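## Task

Acting as the authorized employee listed on the attached work order and standing at its power panel, turn OFF the breaker for each circuit in this panel that supplies the equipment named in the order. You have no pen. Touching the switch of any other breaker counts as failure, even if you restore it. Any padlocks from the shelf must finish open and resting on the shelf, not stacked on other padlocks. Base the job on the four attached pages: the order (page 1), the procedure (page 2), the panel schedule (page 3) and the panel data (page 4). The work area is the aisle in front of the panel, from the shelf top below the breakers upward. When finished, release everything and move the arm away.

## Robot and tools

Robot: a single six-joint arm with a two-finger gripper and one camera, cam_wrist (672x504), mounted on the hand. The base may be slightly tilted relative to the table.

Joint order. Every row you send and every per-joint list in a result uses this order: wrist roll, wrist pitch, waist, elbow, forearm roll, shoulder, then the gripper. Ignore any other ordering you might see elsewhere. Stated joint ranges (rad): waist -6.283 to 6.283, shoulder -2.304 to 2.304, elbow -4.224 to 0.061, forearm roll -6.283 to 6.283, wrist pitch -2.164 to 2.164, wrist roll -6.283 to 6.283; real ends may differ by up to 0.010 rad.

Frame. Positions are in the scene frame in metres: origin on the table top directly under the arm base, +z up, +y to the left when looking along +x. Orientation is a quaternion in w,x,y,z order. The gripper's fingers point along its own +z and open/close along its y axis. The reported hand point sits between the finger pads, about 2 cm behind the tips; reported hand position can be off, more so at long reach.

execute_actions(actions): a list of actions. Each action is a table of 1 to 15 rows; each row lasts one control step (1/30 s) and if fewer than 15 rows are given the last one is held for the remaining steps, so one action is 0.5 s. A row is 7 numbers in [-1, 1]: six joint offsets in the order above, then the gripper opening. The joint numbers are offsets, not poses: they are measured from the angles the joints had when that action began (for a call's first action, the last angles reported), not from the previous row, and they are scaled so 1.0 = 2.036 rad. The opening is absolute: +1 fully open, -1 closed. An action asking a joint more than 0.010 rad beyond its range is refused; if the first action fails this check or any action is malformed, nothing in the call runs. An empty list just returns the current state and image.

move(target, speed, blocking): target is one 7-number row as above; the six joint offsets are counted from the Joint positions in the latest result that printed them, and the gripper value is absolute and sent at the start. All joints follow paths that finish together, lasting 0.5 to 10 s, so the hand travels on a curve and does not avoid obstacles. speed is the top rad/s of the joint with the longest path, 0.01 to 2 (default 0.5). blocking=false returns after 0.5 s while motion continues; then only wait or stop are accepted until a result shows the move ended. The extra move: line reports the ending (done, off_target, moving, held, fault), limits=held or limits=none, and the joint farthest from its target.

wait(seconds): 0 to 10 s, holding the last command. stop(): brakes a running move; braking needs room. zoom_image(camera, region): camera must be cam_wrist; region is [x0, y0, x1, y1] in image pixels from the top-left, at most 504 by 504. show_instructions(): returns the reference pages. finished_scene(scene): pass the current scene's integer number; irreversible.

Result lines: the state line gives end_effector_position (m), end_effector_quat_wxyz and velocities. Joint positions (rad, then finger gap in m, 0.084 fully open), Joint velocities, Joint targets (what joints are currently driven toward), grip_measured (opening on the command scale), joint torques (raw drive output with offsets and noise). Warnings: "joint sent to its limit", "joint command not followed" (clearance check altered targets), MOTOR HOT from 65 °C, OVER-TEMPERATURE FAULT at 80 °C (brakes set until cooled), and TORQUE FAULT.

Motion limits: joint targets move at most 3.14 rad/s, each step stays within 0.623 rad of the measured angle, and targets that would shift the hand more than 70 mm in a step are scaled back. Large changes therefore take several actions; an unfinished motion may need recommanding.

Camera: cam_wrist pinhole with radial distortion, K=[[627.146, 0, 336.064], [0, 627.146, 252.444], [0, 0, 1]], fovy 43.783 deg; its pose follows the reported joints, with small calibration errors.

Cautions. Load limits (N m): waist 57, shoulder 57, elbow 47.5, forearm roll 25.6, wrist pitch 18, wrist roll 18; reaching one causes a torque fault that backs the joint off, holds 10 s and cancels the rest of the call. Fast touches hit harder, and targets far beyond a contact press harder, so approach breaker handles slowly and with small overshoot. Do not flip any breaker not on the list, not even briefly. Do not knock anything out of the aisle work area or drop items; keep padlocks open on the shelf. Holding loads heats motors. At the end open the gripper and retract clear of the panel before ending the scene.

Each tool is called by a JSON object that holds its "fn" and its "kwargs", one argument or row to a line.

Reference images:

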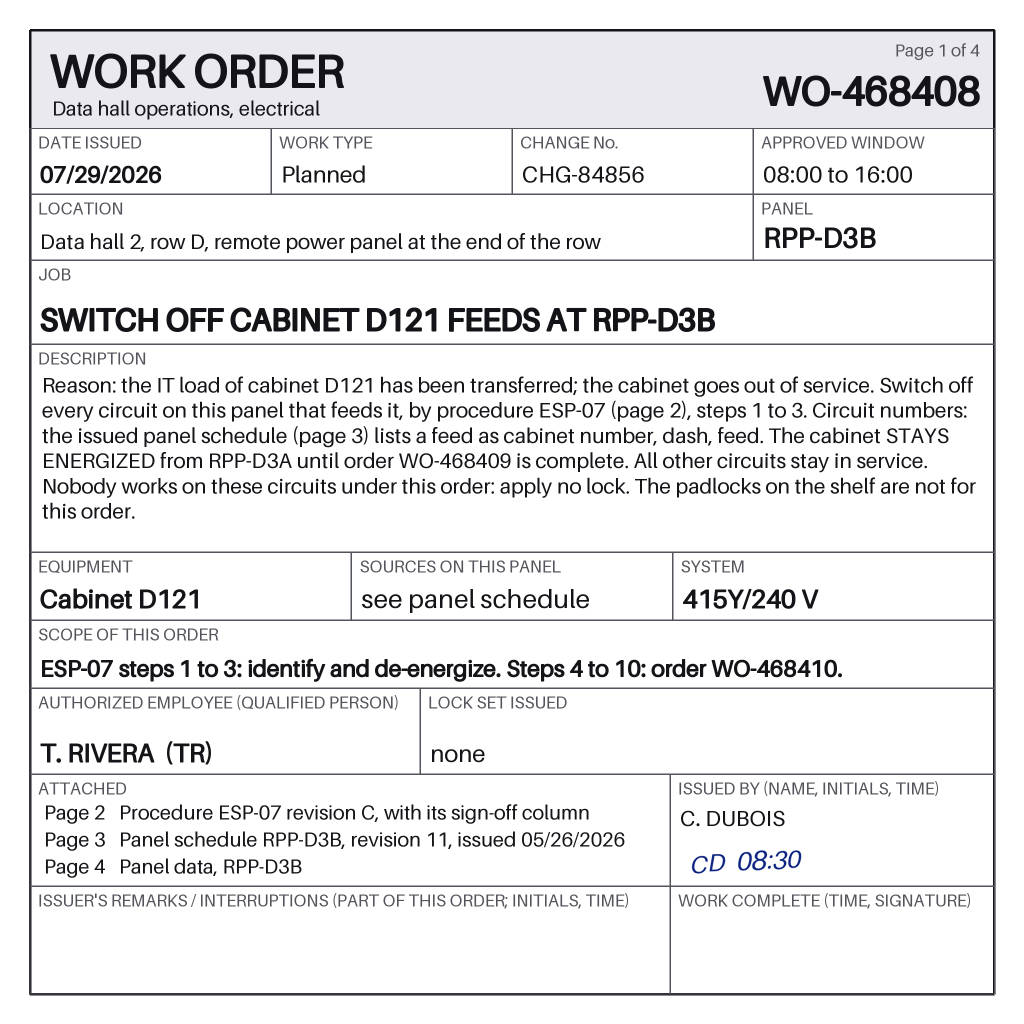

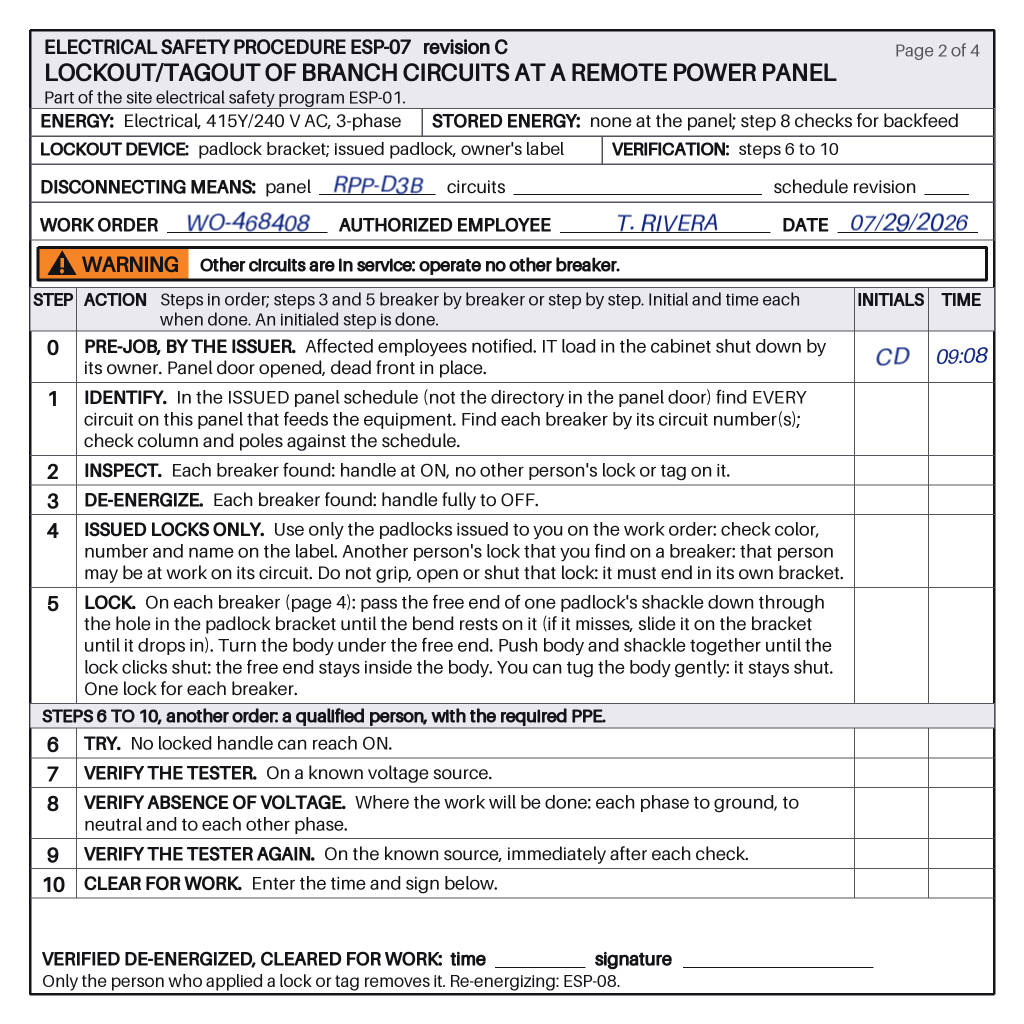

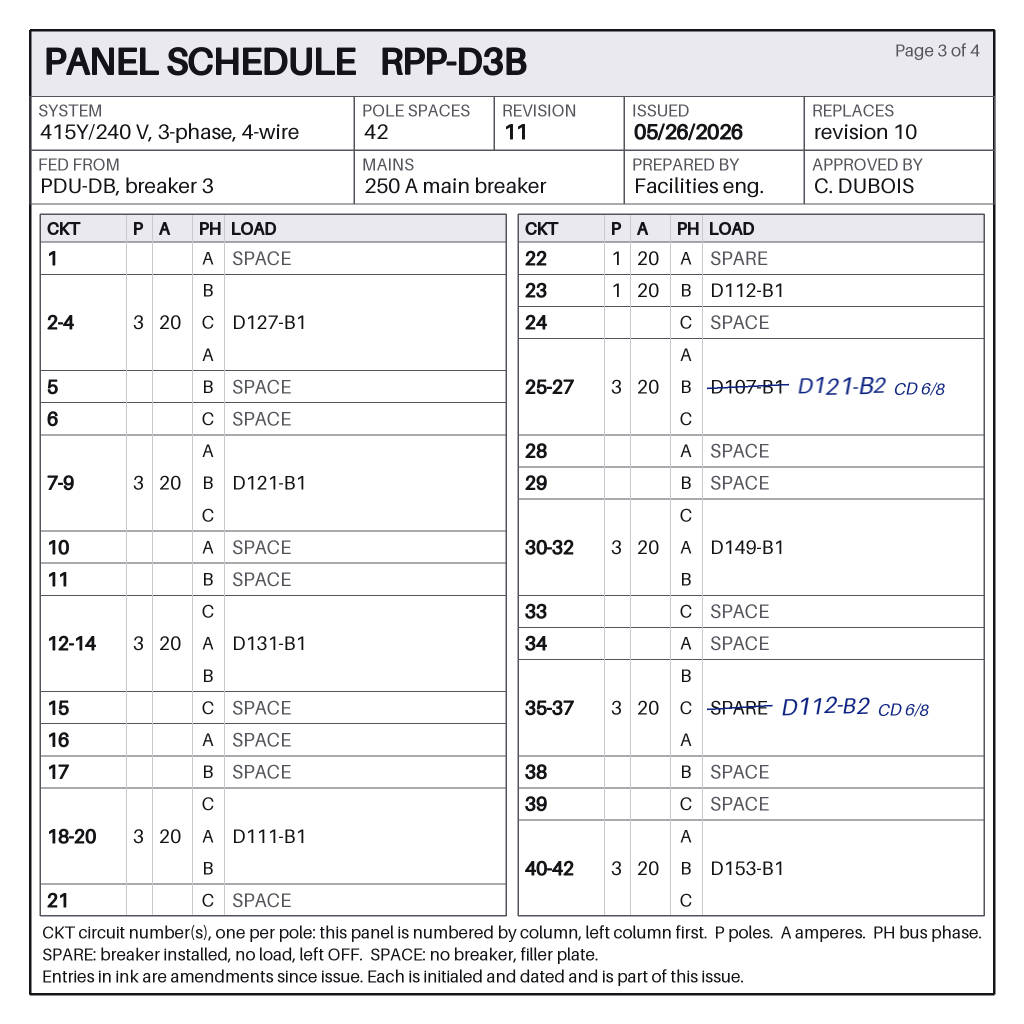

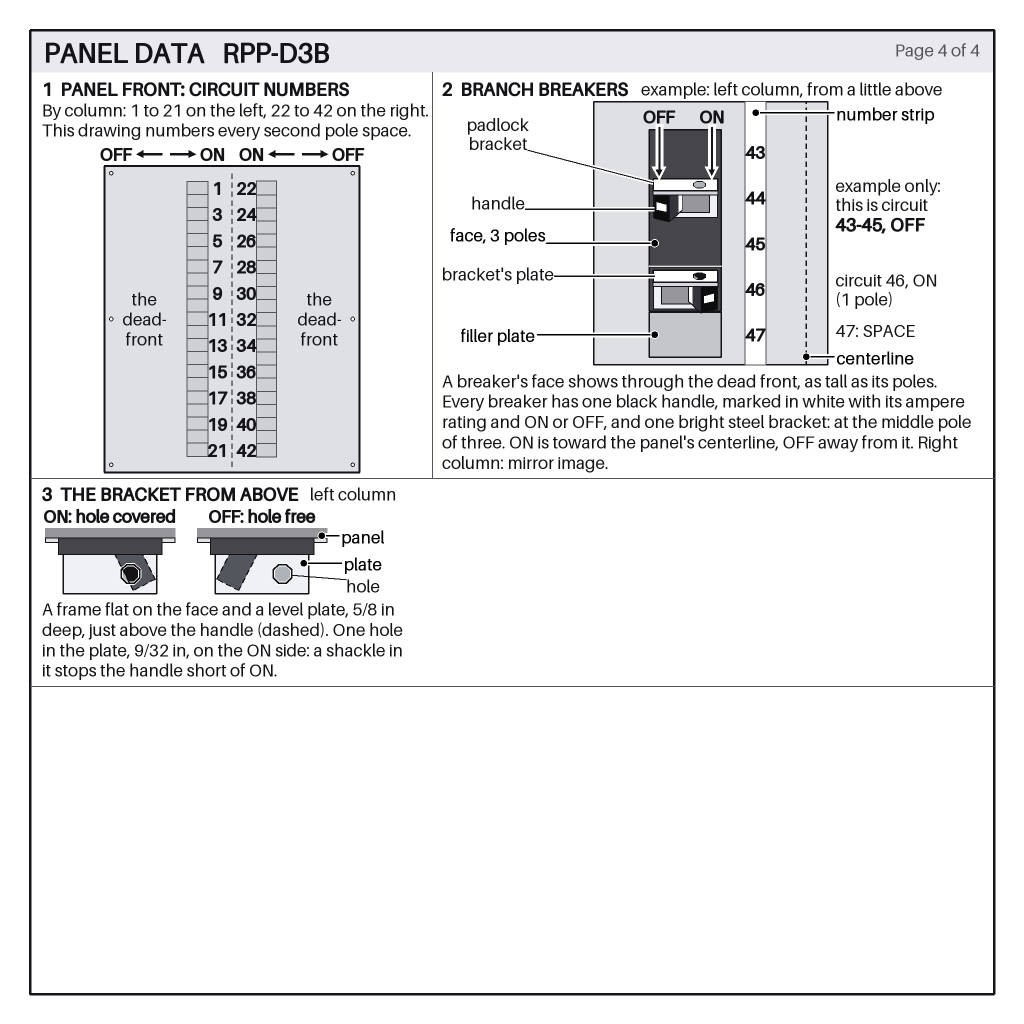

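## Session

{"fn": "execute_actions", "kwargs": {
  "actions": []
}}

Scene clock: 0.00 s.
end_effector_position=(+0.6084, -0.0016, +0.3467) grip_measured=+1.00 end_effector_quat_wxyz=(+0.151, +0.986, -0.062, -0.015) end_effector_velocity=(+0.000, +0.001, +0.001) end_effector_angular_velocity=(+0.000, -0.001, +0.001)
Joint names: [wrist roll, wrist pitch, waist, elbow, forearm roll, shoulder]
Joint positions: [-0.001 -0.757 -0.002 -1.292  0.002 -0.533  0.084]
Joint velocities: [-0.    -0.     0.    -0.001  0.     0.001  0.   ]
Joint torques (N m, as the arm reports them, + toward a larger angle): no reading
Motor temperatures (°C, as the motors report them): [30 28 25 26 29 23]
Joint targets: [-0.001 -0.757 -0.002 -1.292 0.002 -0.533]

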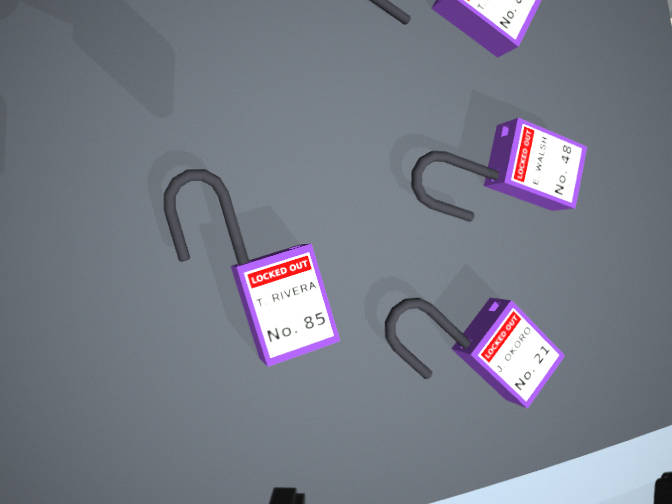

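{"fn": "move", "kwargs": {
  "target": [0,0.2,0,0,0,0,1]
}}

{"fn": "move", "kwargs": {
  "target": [0,0,0,0,0,0.1,1]
}}

Scene clock: 12.03 s.
end_effector_position=(+0.7053, -0.0080, +0.3647) grip_measured=+1.00 end_effector_quat_wxyz=(+0.160, +0.969, -0.030, +0.185) end_effector_velocity=(+0.000, +0.000, -0.000) end_effector_angular_velocity=(-0.000, -0.002, +0.001)
Joint names: [wrist roll, wrist pitch, waist, elbow, forearm roll, shoulder]
Joint positions: [-0.001 -0.35  -0.002 -1.292  0.002 -0.533  0.084]
Joint velocities: [ 0.     0.003  0.     0.    -0.    -0.    -0.   ]
Joint torques (N m, as the arm reports them, + toward a larger angle): [ -0.34   1.61 -17.52 -25.77   0.25  35.9 ]
Motor temperatures (°C, as the motors report them): [30 28 25 26 29 23]
Joint targets: [-0.001 -0.350 -0.002 -1.292 0.002 -0.533]
move: done; limits=none; farthest joint: the waist, 0.000 radians from its target (0.000 radians at the start)
camera_calibration (this result's frames):
cam_wrist: T_world_to_cam=[[-0.124013, -0.951566, 0.281324, 0.0110615], [-0.920938, 0.0048154, -0.389679, 0.861786], [0.369451, -0.307407, -0.87693, 0.181833], [0, 0, 0, 1]] pos_world=[0.727845, 0.0622726, 0.492163]

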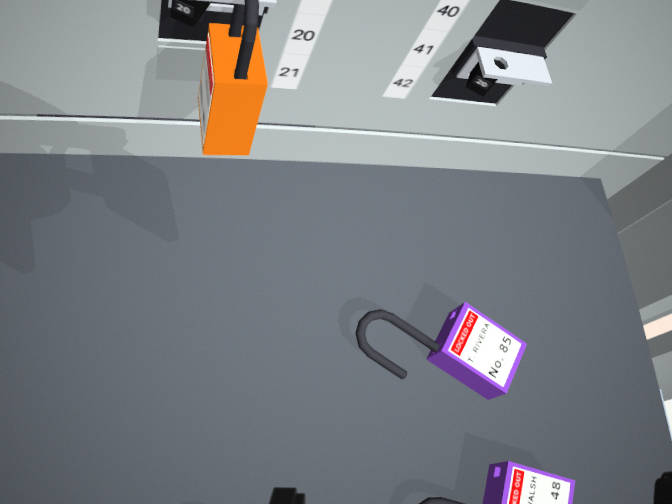

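Scene clock: 13.03 s.
end_effector_position=(+0.7170, +0.0337, +0.5005) grip_measured=+1.00 end_effector_quat_wxyz=(+0.163, +0.945, -0.014, +0.282) end_effector_velocity=(+0.001, +0.001, +0.004) end_effector_angular_velocity=(-0.001, -0.006, +0.002)
Joint names: [wrist roll, wrist pitch, waist, elbow, forearm roll, shoulder]
Joint positions: [-0.001 -0.35  -0.002 -1.292  0.002 -0.33   0.084]
Joint velocities: [ 0.     0.001  0.    -0.002 -0.     0.004 -0.   ]
Joint torques (N m, as the arm reports them, + toward a larger angle): [ -0.25   1.94 -17.62 -27.18   0.48  26.35]
Motor temperatures (°C, as the motors report them): [30 28 25 26 29 23]
Joint targets: [-0.001 -0.350 -0.002 -1.292 0.002 -0.330]
move: done; limits=none; farthest joint: the shoulder, 0.001 radians from its target (0.204 radians at the start)
camera_calibration (this result's frames):
cam_wrist: T_world_to_cam=[[-0.119792, -0.952345, 0.280515, 0.0114412], [-0.828045, -0.0600374, -0.557438, 0.94484], [0.547715, -0.299055, -0.781392, 0.133491], [0, 0, 0, 1]] pos_world=[0.710626, 0.107543, 0.627789]

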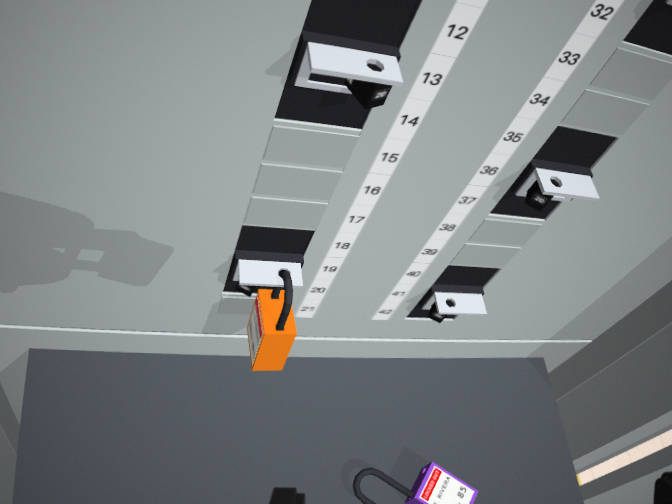

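{"fn": "move", "kwargs": {
  "target": [0.15,0.672,0,0.276,0,0.075,-1],
  "speed": 0.8
}}

Scene clock: 26.73 s.
end_effector_position=(+0.6825, +0.0532, +0.5506) grip_measured=-1.00 end_effector_quat_wxyz=(+0.045, +0.710, -0.046, +0.701) end_effector_velocity=(-0.000, +0.000, +0.000) end_effector_angular_velocity=(+0.000, -0.001, +0.000)
Joint names: [wrist roll, wrist pitch, waist, elbow, forearm roll, shoulder]
Joint positions: [ 0.305  1.018 -0.002 -0.73   0.002 -0.178  0.   ]
Joint velocities: [ 0.     0.001  0.     0.001 -0.     0.001  0.   ]
Joint torques (N m, as the arm reports them, + toward a larger angle): [ -0.06   2.69 -15.7  -25.53   2.57  23.88]
Motor temperatures (°C, as the motors report them): [30 28 25 26 29 23]
Joint targets: [0.305 1.018 -0.002 -0.730 0.002 -0.178]
move: done; limits=none; farthest joint: the waist, 0.000 radians from its target (0.000 radians at the start)
camera_calibration (this result's frames):
cam_wrist: T_world_to_cam=[[-0.113154, -0.993499, -0.0124606, 0.170783], [0.00967795, 0.0114384, -0.999888, 0.613465], [0.99353, -0.113262, 0.00832073, -0.55156], [0, 0, 0, 1]] pos_world=[0.561379, 0.100185, 0.620114]

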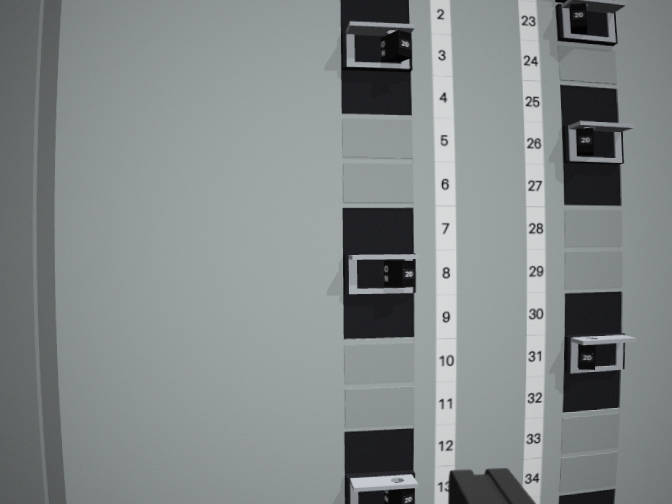

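{"fn": "move", "kwargs": {
  "target": [0,-0.0933,-0.031,-0.253,0,-0.159,-1]
}}

Scene clock: 42.57 s.
end_effector_position=(+0.8408, -0.0080, +0.5934) grip_measured=-1.00 end_effector_quat_wxyz=(+0.067, +0.701, -0.066, +0.707) end_effector_velocity=(+0.001, -0.001, +0.000) end_effector_angular_velocity=(-0.000, -0.000, -0.001)
Joint names: [wrist roll, wrist pitch, waist, elbow, forearm roll, shoulder]
Joint positions: [ 0.305  0.828 -0.065 -1.245  0.002 -0.501  0.   ]
Joint velocities: [-0.    -0.001 -0.001 -0.003 -0.    -0.002  0.   ]
Joint torques (N m, as the arm reports them, + toward a larger angle): [ -0.31   3.02 -15.34 -26.53   3.22  33.53]
Motor temperatures (°C, as the motors report them): [30 28 25 26 29 23]
Joint targets: [0.305 0.828 -0.065 -1.245 0.002 -0.501]
move: done; limits=none; farthest joint: the shoulder, 0.001 radians from its target (0.324 radians at the start)
camera_calibration (this result's frames):
cam_wrist: T_world_to_cam=[[-0.171708, -0.985071, -0.0123409, 0.177665], [0.0302677, 0.00724592, -0.999516, 0.637804], [0.984683, -0.171998, 0.0285716, -0.721259], [0, 0, 0, 1]] pos_world=[0.721413, 0.0463356, 0.660295]

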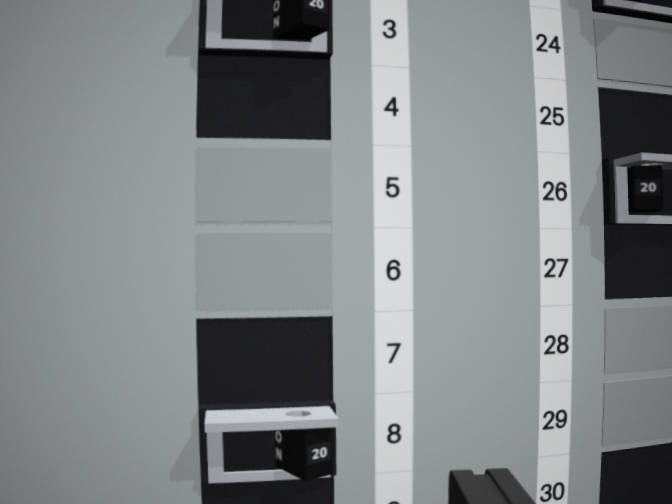

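{"fn": "move", "kwargs": {
  "target": [0,-0.024,0.0093,-0.063,0,-0.039,-1],
  "speed": 0.15
}}

Scene clock: 54.23 s.
end_effector_position=(+0.8795, +0.0018, +0.5923) grip_measured=-1.00 end_effector_quat_wxyz=(+0.060, +0.704, -0.060, +0.705) end_effector_velocity=(+0.001, +0.001, -0.000) end_effector_angular_velocity=(+0.000, -0.000, +0.001)
Joint names: [wrist roll, wrist pitch, waist, elbow, forearm roll, shoulder]
Joint positions: [ 0.305  0.779 -0.047 -1.373  0.002 -0.58   0.   ]
Joint velocities: [ 0.    -0.     0.001 -0.001  0.    -0.001  0.   ]
Joint torques (N m, as the arm reports them, + toward a larger angle): [ -0.05   3.01 -18.68 -26.23   2.26  33.13]
Motor temperatures (°C, as the motors report them): [30 28 25 27 29 23]
Joint targets: [0.305 0.779 -0.046 -1.373 0.002 -0.580]
move: done; limits=none; farthest joint: the waist, 0.000 radians from its target (0.019 radians at the start)
camera_calibration (this result's frames):
cam_wrist: T_world_to_cam=[[-0.153931, -0.988003, -0.0124446, 0.178335], [0.0245112, 0.00877261, -0.999661, 0.640633], [0.987777, -0.154184, 0.0228668, -0.757038], [0, 0, 0, 1]] pos_world=[0.759534, 0.0538525, 0.659946]

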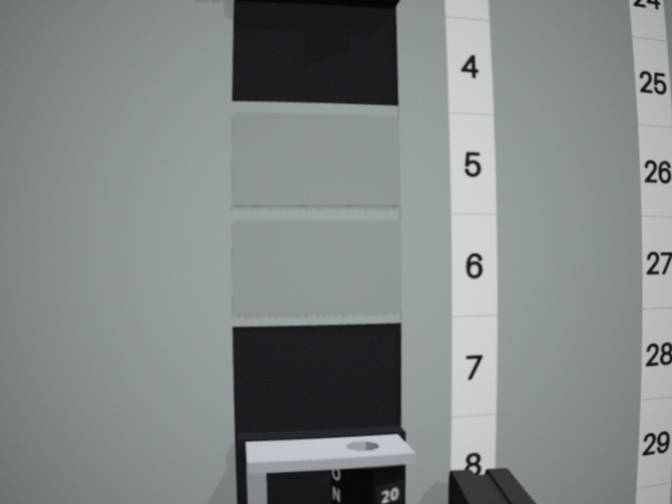

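{"fn": "move", "kwargs": {
  "target": [0,-0.0078,0.019,0.0016,0,0.0094,-1],
  "speed": 0.03
}}

Scene clock: 69.87 s.
end_effector_position=(+0.8716, -0.0238, +0.6064) grip_measured=-1.00 end_effector_quat_wxyz=(+0.072, +0.701, -0.076, +0.706) end_effector_velocity=(+0.000, -0.000, -0.001) end_effector_angular_velocity=(+0.000, +0.001, -0.000)
Joint names: [wrist roll, wrist pitch, waist, elbow, forearm roll, shoulder]
Joint positions: [ 0.305  0.762 -0.079 -1.368  0.01  -0.565  0.   ]
Joint velocities: [ 0.     0.001 -0.     0.    -0.    -0.001  0.   ]
Joint torques (N m, as the arm reports them, + toward a larger angle): [ -0.31   2.7  -15.98 -28.49   1.9   35.98]
Motor temperatures (°C, as the motors report them): [30 28 25 27 29 23]
Joint targets: [0.305 0.762 -0.079 -1.368 0.010 -0.565]
TORQUE FAULT: the external load on the waist reached its load limit, and the arm stopped for 10 seconds. That time counts as 20 of the actions that you can send in this scene. The arm's remaining commands of this call were not run. The waist moved back by up to 3 degrees. The arm holds there, with its grip as last carried out, and accepts commands again: back off and push less far. The arm stops again, at the same cost, whenever a joint's load reaches its limit.
move: fault; limits=none; farthest joint: the waist, 0.071 radians from its target (0.038 radians at the start)
camera_calibration (this result's frames):
cam_wrist: T_world_to_cam=[[-0.191551, -0.981312, -0.0183015, 0.188487], [0.0306124, 0.0126643, -0.999451, 0.649756], [0.981005, -0.192006, 0.0276145, -0.751306], [0, 0, 0, 1]] pos_world=[0.75325, 0.0324805, 0.673596]

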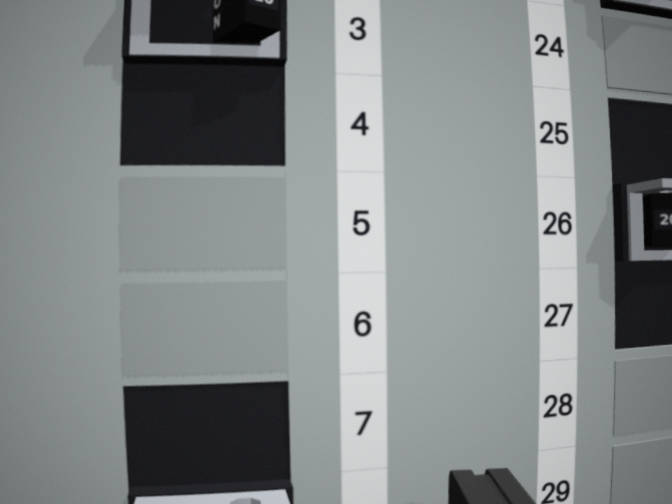

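{"fn": "move", "kwargs": {
  "target": [0,0.0083,0.0198,0.0025,0,-0.0058,-1],
  "speed": 0.06
}}

{"fn": "move", "kwargs": {
  "target": [0,-0.0027,0.0065,0.001,0,0.0035,-1],
  "speed": 0.02
}}

Scene clock: 76.33 s.
end_effector_position=(+0.8778, +0.0057, +0.5871) grip_measured=-1.00 end_effector_quat_wxyz=(+0.058, +0.706, -0.062, +0.703) end_effector_velocity=(+0.000, +0.001, -0.001) end_effector_angular_velocity=(+0.001, +0.001, +0.001)
Joint names: [wrist roll, wrist pitch, waist, elbow, forearm roll, shoulder]
Joint positions: [ 0.305  0.779 -0.039 -1.363  0.01  -0.577  0.   ]
Joint velocities: [ 0.     0.001  0.002  0.     0.001 -0.001  0.   ]
Joint torques (N m, as the arm reports them, + toward a larger angle): [ -0.54   3.17 -20.7  -28.34   2.19  35.2 ]
Motor temperatures (°C, as the motors report them): [30 28 25 27 29 23]
Joint targets: [0.305 0.779 -0.039 -1.363 0.010 -0.577]
move: done; limits=none; farthest joint: the waist, 0.001 radians from its target (0.041 radians at the start)
camera_calibration (this result's frames):
cam_wrist: T_world_to_cam=[[-0.154211, -0.987872, -0.0181094, 0.185492], [0.0182402, 0.0154791, -0.999714, 0.640879], [0.98787, -0.154497, 0.0156319, -0.750403], [0, 0, 0, 1]] pos_world=[0.758216, 0.057387, 0.655785]

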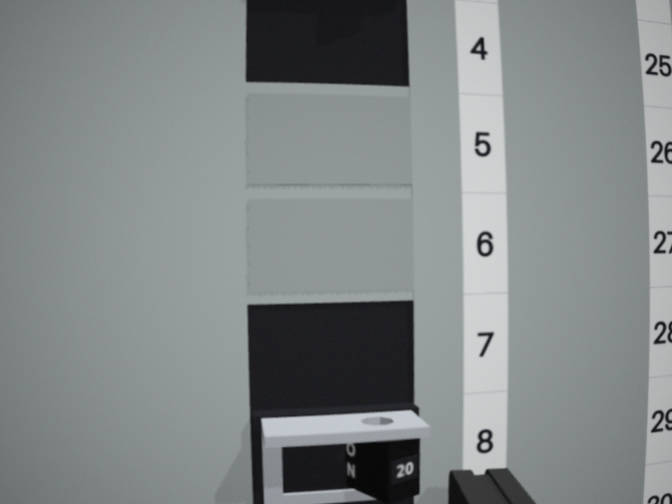

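Scene clock: 77.20 s.
end_effector_position=(+0.8781, +0.0161, +0.5868) grip_measured=-1.00 end_effector_quat_wxyz=(+0.054, +0.708, -0.059, +0.701) end_effector_velocity=(+0.001, +0.003, +0.000) end_effector_angular_velocity=(+0.000, +0.000, +0.004)
Joint names: [wrist roll, wrist pitch, waist, elbow, forearm roll, shoulder]
Joint positions: [ 0.305  0.773 -0.028 -1.361  0.011 -0.57   0.   ]
Joint velocities: [ 0.    -0.     0.004 -0.001 -0.     0.001  0.   ]
Joint torques (N m, as the arm reports them, + toward a larger angle): [ -0.52   3.59  -6.09 -29.32  -1.93  37.33]
Motor temperatures (°C, as the motors report them): [30 28 25 27 29 23]
Joint targets: [0.305 0.774 -0.026 -1.361 0.010 -0.570]
move: done; limits=none; farthest joint: the waist, 0.002 radians from its target (0.013 radians at the start)
camera_calibration (this result's frames):
cam_wrist: T_world_to_cam=[[-0.144326, -0.989347, -0.0190481, 0.187726], [0.013397, 0.0172942, -0.999761, 0.644714], [0.989439, -0.144547, 0.0107583, -0.747785], [0, 0, 0, 1]] pos_world=[0.758345, 0.0664866, 0.656181]

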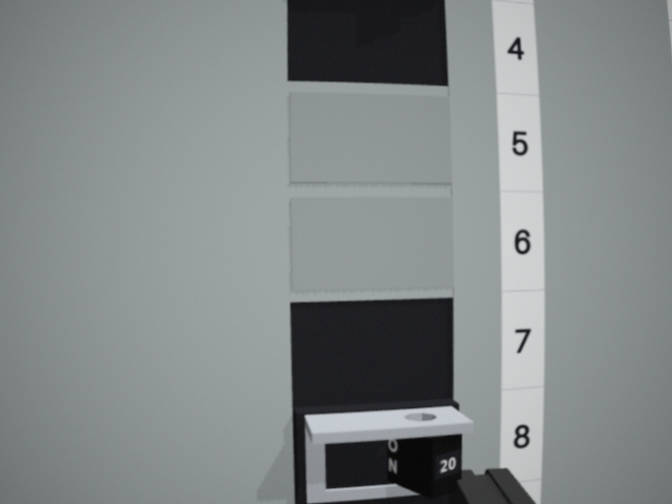

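On the handle now.

{"fn": "move", "kwargs": {
  "target": [0,-0.003,0.008,0.001,0,0.004,-1],
  "speed": 0.02
}}

Scene clock: 81.50 s.
end_effector_position=(+0.8786, +0.0302, +0.5872) grip_measured=-1.00 end_effector_quat_wxyz=(+0.049, +0.710, -0.054, +0.701) end_effector_velocity=(+0.000, -0.001, -0.000) end_effector_angular_velocity=(-0.000, +0.002, -0.001)
Joint names: [wrist roll, wrist pitch, waist, elbow, forearm roll, shoulder]
Joint positions: [ 0.305  0.768 -0.012 -1.359  0.011 -0.562  0.   ]
Joint velocities: [ 0.    -0.002 -0.001 -0.001 -0.001 -0.     0.   ]
Joint torques (N m, as the arm reports them, + toward a larger angle): [ -0.2    3.69  -0.12 -39.34  -4.47  32.21]
Motor temperatures (°C, as the motors report them): [30 28 25 27 29 24]
Joint targets: [0.305 0.767 -0.011 -1.359 0.011 -0.562]
move: done; limits=none; farthest joint: the waist, 0.001 radians from its target (0.015 radians at the start)
camera_calibration (this result's frames):
cam_wrist: T_world_to_cam=[[-0.129748, -0.991357, -0.0194135, 0.189142], [0.00964606, 0.0183161, -0.999786, 0.648165], [0.9915, -0.129907, 0.00718621, -0.746415], [0, 0, 0, 1]] pos_world=[0.758359, 0.0786702, 0.657062]

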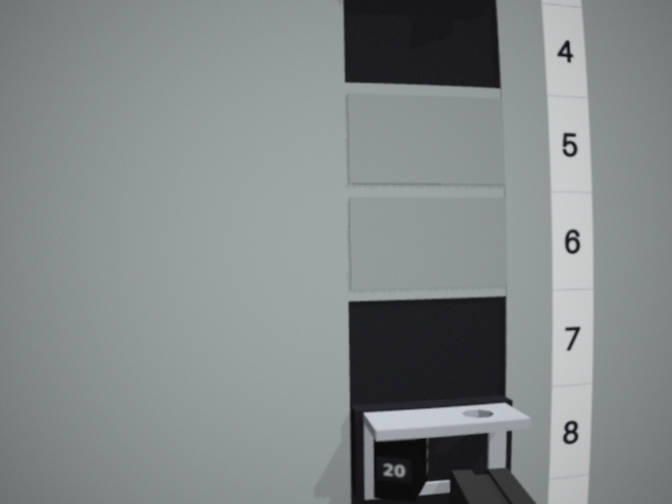

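{"fn": "move", "kwargs": {
  "target": [0,0.0098,-0.019,0.004,0,-0.006,-1],
  "speed": 0.06
}}

{"fn": "move", "kwargs": {
  "target": [0,-0.0585,-0.036,-0.0466,0,0.0147,-1],
  "speed": 0.15
}}

Scene clock: 90.50 s.
end_effector_position=(+0.8732, -0.0044, +0.5869) grip_measured=-1.00 end_effector_quat_wxyz=(+0.062, +0.705, -0.067, +0.704) end_effector_velocity=(-0.000, -0.001, +0.000) end_effector_angular_velocity=(-0.000, -0.001, -0.001)
Joint names: [wrist roll, wrist pitch, waist, elbow, forearm roll, shoulder]
Joint positions: [ 0.305  0.788 -0.051 -1.351  0.011 -0.574  0.   ]
Joint velocities: [ 0.     0.001 -0.001  0.    -0.    -0.     0.   ]
Joint torques (N m, as the arm reports them, + toward a larger angle): [ -0.08   2.73 -16.13 -28.6    1.8   36.99]
Motor temperatures (°C, as the motors report them): [30 28 25 27 29 24]
Joint targets: [0.305 0.788 -0.051 -1.350 0.011 -0.574]
move: done; limits=none; farthest joint: the waist, 0.000 radians from its target (0.038 radians at the start)
camera_calibration (this result's frames):
cam_wrist: T_world_to_cam=[[-0.166075, -0.985929, -0.0190474, 0.185745], [0.0213783, 0.0157114, -0.999648, 0.638139], [0.985881, -0.166424, 0.0184682, -0.747419], [0, 0, 0, 1]] pos_world=[0.754071, 0.0487173, 0.655256]

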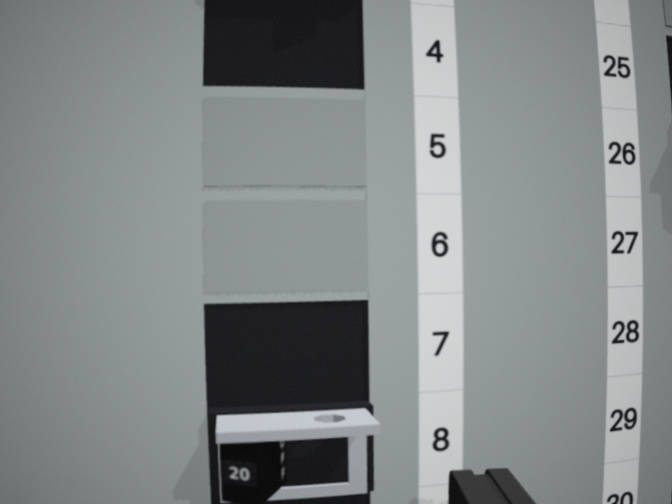

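Scene clock: 91.73 s.
end_effector_position=(+0.8748, -0.0480, +0.6626) grip_measured=-1.00 end_effector_quat_wxyz=(+0.086, +0.693, -0.090, +0.711) end_effector_velocity=(-0.000, -0.000, +0.002) end_effector_angular_velocity=(-0.001, -0.002, -0.001)
Joint names: [wrist roll, wrist pitch, waist, elbow, forearm roll, shoulder]
Joint positions: [ 0.305  0.669 -0.124 -1.445  0.011 -0.544  0.   ]
Joint velocities: [-0.    -0.002 -0.001 -0.002 -0.     0.002  0.   ]
Joint torques (N m, as the arm reports them, + toward a larger angle): [ -0.11   2.72 -18.88 -28.48   2.23  35.26]
Motor temperatures (°C, as the motors report them): [30 28 25 27 29 24]
Joint targets: [0.305 0.668 -0.124 -1.445 0.011 -0.544]
move: done; limits=none; farthest joint: the elbow, 0.001 radians from its target (0.095 radians at the start)
camera_calibration (this result's frames):
cam_wrist: T_world_to_cam=[[-0.231305, -0.972664, -0.0205683, 0.203137], [0.0488752, 0.00949731, -0.99876, 0.689573], [0.971653, -0.232023, 0.0453423, -0.766174], [0, 0, 0, 1]] pos_world=[0.757738, 0.0132647, 0.727636]

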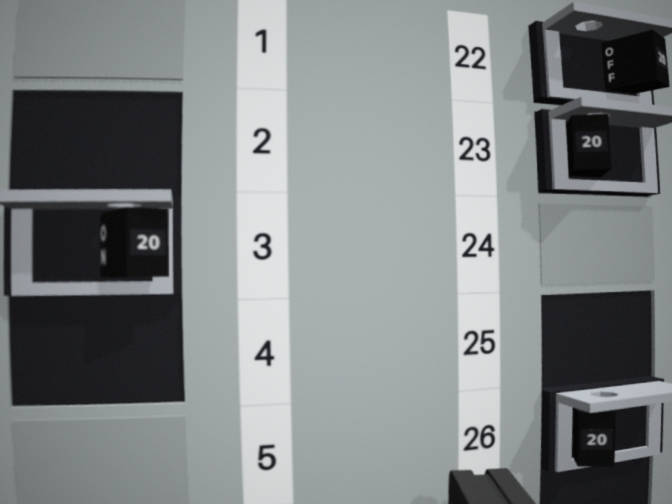

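{"fn": "move", "kwargs": {
  "target": [0,0.0027,-0.0105,-0.006,0,-0.0087,-1],
  "speed": 0.025
}}

Scene clock: 96.47 s.
end_effector_position=(+0.8748, -0.0681, +0.6627) grip_measured=-1.00 end_effector_quat_wxyz=(+0.093, +0.689, -0.097, +0.712) end_effector_velocity=(+0.000, -0.000, +0.001) end_effector_angular_velocity=(-0.001, -0.002, +0.000)
Joint names: [wrist roll, wrist pitch, waist, elbow, forearm roll, shoulder]
Joint positions: [ 0.305  0.674 -0.145 -1.457  0.011 -0.562  0.   ]
Joint velocities: [-0.     0.001 -0.001 -0.002 -0.    -0.001  0.   ]
Joint torques (N m, as the arm reports them, + toward a larger angle): [ -0.23   2.87 -18.75 -28.75   1.73  30.96]
Motor temperatures (°C, as the motors report them): [30 28 25 27 29 24]
Joint targets: [0.305 0.674 -0.145 -1.457 0.011 -0.562]
move: done; limits=none; farthest joint: the waist, 0.000 radians from its target (0.021 radians at the start)
camera_calibration (this result's frames):
cam_wrist: T_world_to_cam=[[-0.250845, -0.967799, -0.0210189, 0.201251], [0.0553705, 0.00733277, -0.998439, 0.6838], [0.966442, -0.251617, 0.0517481, -0.771825], [0, 0, 0, 1]] pos_world=[0.758545, -0.00444854, 0.726904]

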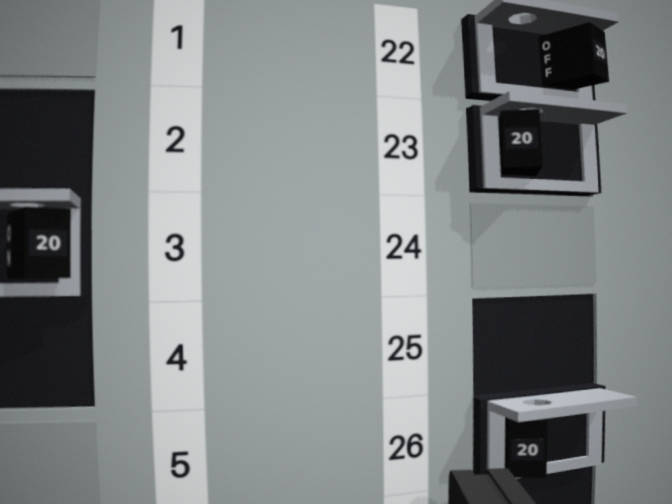

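{"fn": "move", "kwargs": {
  "target": [0,-0.0055,0.003,-0.0088,0,-0.003,-1],
  "speed": 0.03
}}

{"fn": "move", "kwargs": {
  "target": [0,0.0014,-0.0055,-0.003,0,-0.0044,-1],
  "speed": 0.02
}}

Scene clock: 105.57 s.
end_effector_position=(+0.8799, -0.0630, +0.6649) grip_measured=-1.00 end_effector_quat_wxyz=(+0.091, +0.690, -0.095, +0.712) end_effector_velocity=(+0.001, -0.000, -0.001) end_effector_angular_velocity=(+0.000, +0.001, -0.000)
Joint names: [wrist roll, wrist pitch, waist, elbow, forearm roll, shoulder]
Joint positions: [ 0.305  0.663 -0.139 -1.475  0.011 -0.568  0.   ]
Joint velocities: [-0.    -0.001  0.    -0.002 -0.    -0.002  0.   ]
Joint torques (N m, as the arm reports them, + toward a larger angle): [  0.01   2.98 -20.67 -28.63   1.66  35.28]
Motor temperatures (°C, as the motors report them): [30 28 25 27 29 24]
Joint targets: [0.305 0.663 -0.139 -1.475 0.011 -0.568]
move: done; limits=none; farthest joint: the waist, 0.000 radians from its target (0.006 radians at the start)
camera_calibration (this result's frames):
cam_wrist: T_world_to_cam=[[-0.245024, -0.969291, -0.0209298, 0.20226], [0.0540676, 0.00789305, -0.998506, 0.686902], [0.968008, -0.24579, 0.0504733, -0.77579], [0, 0, 0, 1]] pos_world=[0.76339, -0.000054685, 0.729266]

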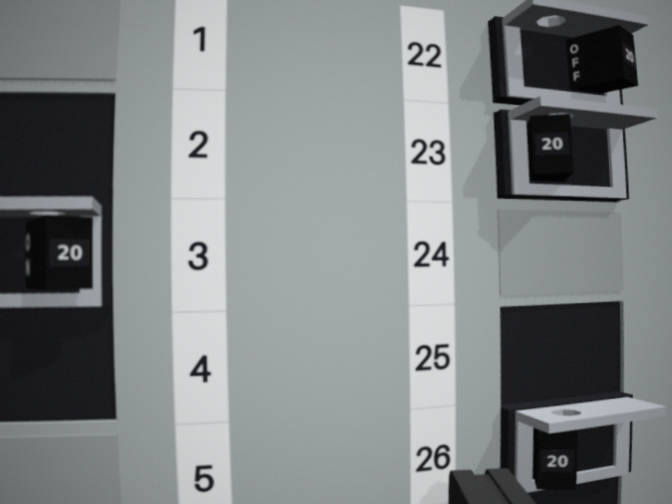

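Scene clock: 106.33 s.
end_effector_position=(+0.8801, -0.0713, +0.6651) grip_measured=-1.00 end_effector_quat_wxyz=(+0.094, +0.688, -0.097, +0.713) end_effector_velocity=(+0.000, -0.003, -0.001) end_effector_angular_velocity=(+0.000, -0.000, -0.003)
Joint names: [wrist roll, wrist pitch, waist, elbow, forearm roll, shoulder]
Joint positions: [ 0.305  0.667 -0.148 -1.481  0.01  -0.576  0.   ]
Joint velocities: [-0.     0.    -0.003 -0.002  0.001 -0.003  0.   ]
Joint torques (N m, as the arm reports them, + toward a larger angle): [  0.09   1.44 -35.85 -31.29   7.36  28.32]
Motor temperatures (°C, as the motors report them): [30 28 25 27 29 24]
Joint targets: [0.305 0.666 -0.150 -1.481 0.011 -0.577]
move: done; limits=none; farthest joint: the waist, 0.002 radians from its target (0.011 radians at the start)
camera_calibration (this result's frames):
cam_wrist: T_world_to_cam=[[-0.251937, -0.96754, -0.0198722, 0.19983], [0.0577679, 0.00546211, -0.998315, 0.683602], [0.966018, -0.252661, 0.0545166, -0.779375], [0, 0, 0, 1]] pos_world=[0.763745, -0.00730743, 0.72891]

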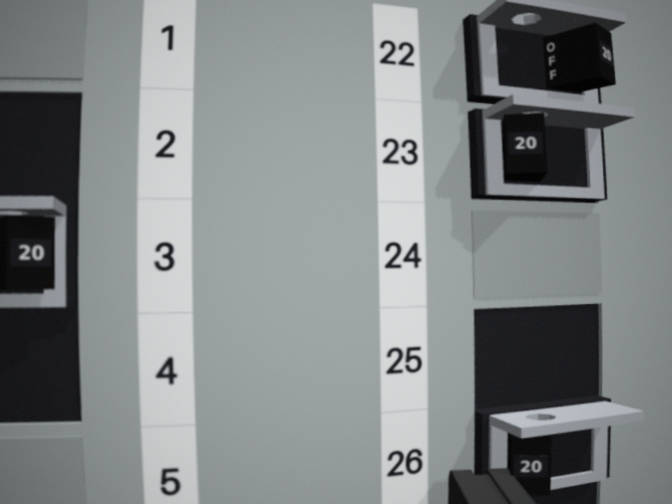

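Continue while easing back about 2 mm.

{"fn": "move", "kwargs": {
  "target": [0,0.0028,-0.0065,-0.0002,0,-0.003,-1],
  "speed": 0.02
}}

Scene clock: 111.50 s.
end_effector_position=(+0.8803, -0.0730, +0.6643) grip_measured=-1.00 end_effector_quat_wxyz=(+0.095, +0.687, -0.094, +0.714) end_effector_velocity=(+0.000, -0.000, +0.001) end_effector_angular_velocity=(-0.002, -0.001, +0.001)
Joint names: [wrist roll, wrist pitch, waist, elbow, forearm roll, shoulder]
Joint positions: [ 0.305  0.675 -0.15  -1.481  0.005 -0.58   0.   ]
Joint velocities: [ 0.001  0.001 -0.001 -0.001 -0.002 -0.     0.   ]
Joint torques (N m, as the arm reports them, + toward a larger angle): [  0.3   -3.26 -61.42 -27.31  13.63  13.98]
Motor temperatures (°C, as the motors report them): [30 28 25 27 29 24]
Joint targets: [0.305 0.673 -0.161 -1.481 0.010 -0.582]
move: off_target; limits=none; farthest joint: the waist, 0.011 radians from its target (0.014 radians at the start)
camera_calibration (this result's frames):
cam_wrist: T_world_to_cam=[[-0.249983, -0.968122, -0.0157404, 0.19369], [0.0608006, 0.000529087, -0.99815, 0.679711], [0.966339, -0.250477, 0.0587302, -0.782965], [0, 0, 0, 1]] pos_world=[0.763703, -0.00895927, 0.727486]

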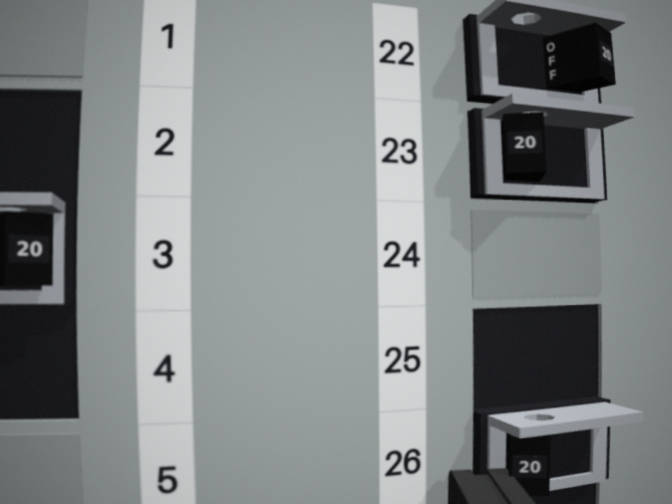

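{"fn": "move", "kwargs": {
  "target": [0,0,0.0025,0.008,0,0.008,-1],
  "speed": 0.03
}}

{"fn": "move", "kwargs": {
  "target": [0,0.0014,-0.0055,-0.003,0,-0.0044,-1],
  "speed": 0.02
}}

Scene clock: 116.87 s.
end_effector_position=(+0.8764, -0.0670, +0.6658) grip_measured=-1.00 end_effector_quat_wxyz=(+0.094, +0.688, -0.093, +0.714) end_effector_velocity=(+0.001, +0.004, -0.000) end_effector_angular_velocity=(-0.002, -0.001, +0.006)
Joint names: [wrist roll, wrist pitch, waist, elbow, forearm roll, shoulder]
Joint positions: [ 0.305  0.675 -0.145 -1.464  0.005 -0.564  0.   ]
Joint velocities: [-0.001  0.003  0.004 -0.001 -0.002 -0.001  0.   ]
Joint torques (N m, as the arm reports them, + toward a larger angle): [ -0.1    3.08 -18.95 -27.42   1.84  34.17]
Motor temperatures (°C, as the motors report them): [30 28 25 27 29 24]
Joint targets: [0.305 0.675 -0.145 -1.465 0.005 -0.564]
move: done; limits=none; farthest joint: the waist, 0.001 radians from its target (0.005 radians at the start)
camera_calibration (this result's frames):
cam_wrist: T_world_to_cam=[[-0.24613, -0.969106, -0.0159336, 0.195233], [0.0587829, 0.00148363, -0.99827, 0.68337], [0.967453, -0.246641, 0.0566016, -0.777051], [0, 0, 0, 1]] pos_world=[0.759642, -0.00346465, 0.729281]

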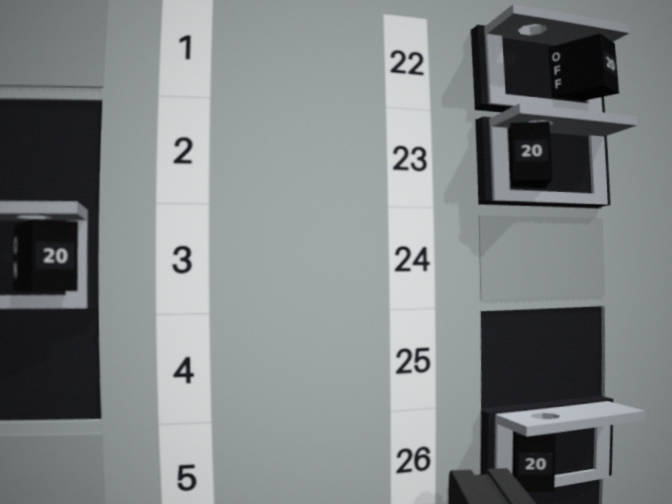

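Scene clock: 117.73 s.
end_effector_position=(+0.8758, -0.0787, +0.6657) grip_measured=-1.00 end_effector_quat_wxyz=(+0.098, +0.686, -0.098, +0.714) end_effector_velocity=(+0.002, +0.008, +0.003) end_effector_angular_velocity=(-0.008, -0.007, +0.013)
Joint names: [wrist roll, wrist pitch, waist, elbow, forearm roll, shoulder]
Joint positions: [ 0.305  0.677 -0.158 -1.47   0.006 -0.573  0.   ]
Joint velocities: [-0.001  0.007  0.007 -0.002 -0.005  0.003  0.   ]
Joint torques (N m, as the arm reports them, + toward a larger angle): [ -0.26   2.73 -20.25 -28.5    1.63  34.02]
Motor temperatures (°C, as the motors report them): [30 28 25 27 29 24]
Joint targets: [0.305 0.678 -0.157 -1.470 0.005 -0.573]
move: done; limits=none; farthest joint: the waist, 0.001 radians from its target (0.011 radians at the start)
camera_calibration (this result's frames):
cam_wrist: T_world_to_cam=[[-0.258089, -0.965971, -0.0170527, 0.195231], [0.0615284, 0.00118078, -0.998105, 0.680704], [0.96416, -0.258649, 0.0591299, -0.779101], [0, 0, 0, 1]] pos_world=[0.759683, -0.0137301, 0.728812]

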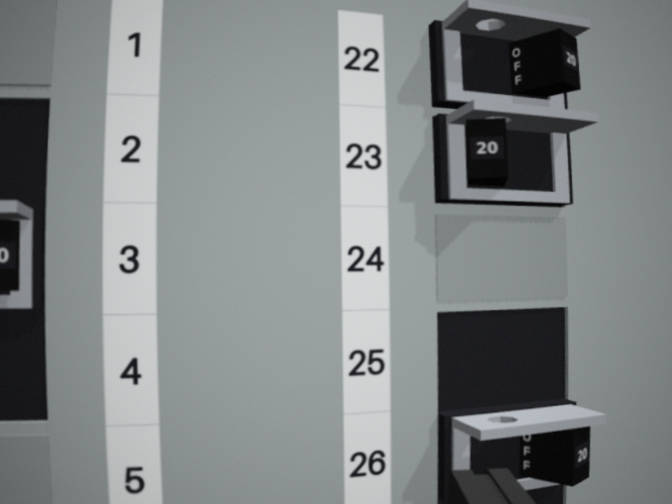

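{"fn": "move", "kwargs": {
  "target": [0,0.12,0,0.3,0,0.18,-1]
}}

{"fn": "finished_scene", "kwargs": {
  "scene": 1
}}

Scene clock: 125.37 s.
end_effector_position=(+0.7005, -0.0434, +0.6170) grip_measured=-1.00 end_effector_quat_wxyz=(+0.098, +0.686, -0.098, +0.714) end_effector_velocity=(-0.000, +0.001, +0.001) end_effector_angular_velocity=(-0.000, -0.002, +0.001)
Joint names: [wrist roll, wrist pitch, waist, elbow, forearm roll, shoulder]
Joint positions: [ 0.305  0.921 -0.158 -0.86   0.006 -0.207  0.   ]
Joint velocities: [0.    0.001 0.    0.001 0.    0.002 0.   ]
Joint torques (N m, as the arm reports them, + toward a larger angle): [ -0.29   2.84 -15.79 -25.45   2.36  24.22]
Motor temperatures (°C, as the motors report them): [30 28 25 27 29 24]
Joint targets: [0.305 0.921 -0.158 -0.860 0.006 -0.207]
move: done; limits=none; farthest joint: the elbow, 0.001 radians from its target (0.611 radians at the start)
camera_calibration (this result's frames):
cam_wrist: T_world_to_cam=[[-0.259023, -0.965737, -0.0160667, 0.18332], [0.061622, 0.0000772591, -0.9981, 0.642745], [0.963903, -0.259521, 0.0594907, -0.598107], [0, 0, 0, 1]] pos_world=[0.584395, 0.0217679, 0.680051]

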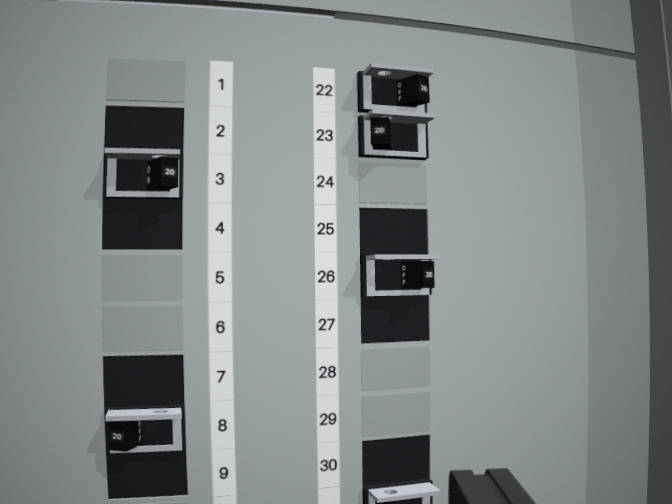

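The scene is finished: the task was done.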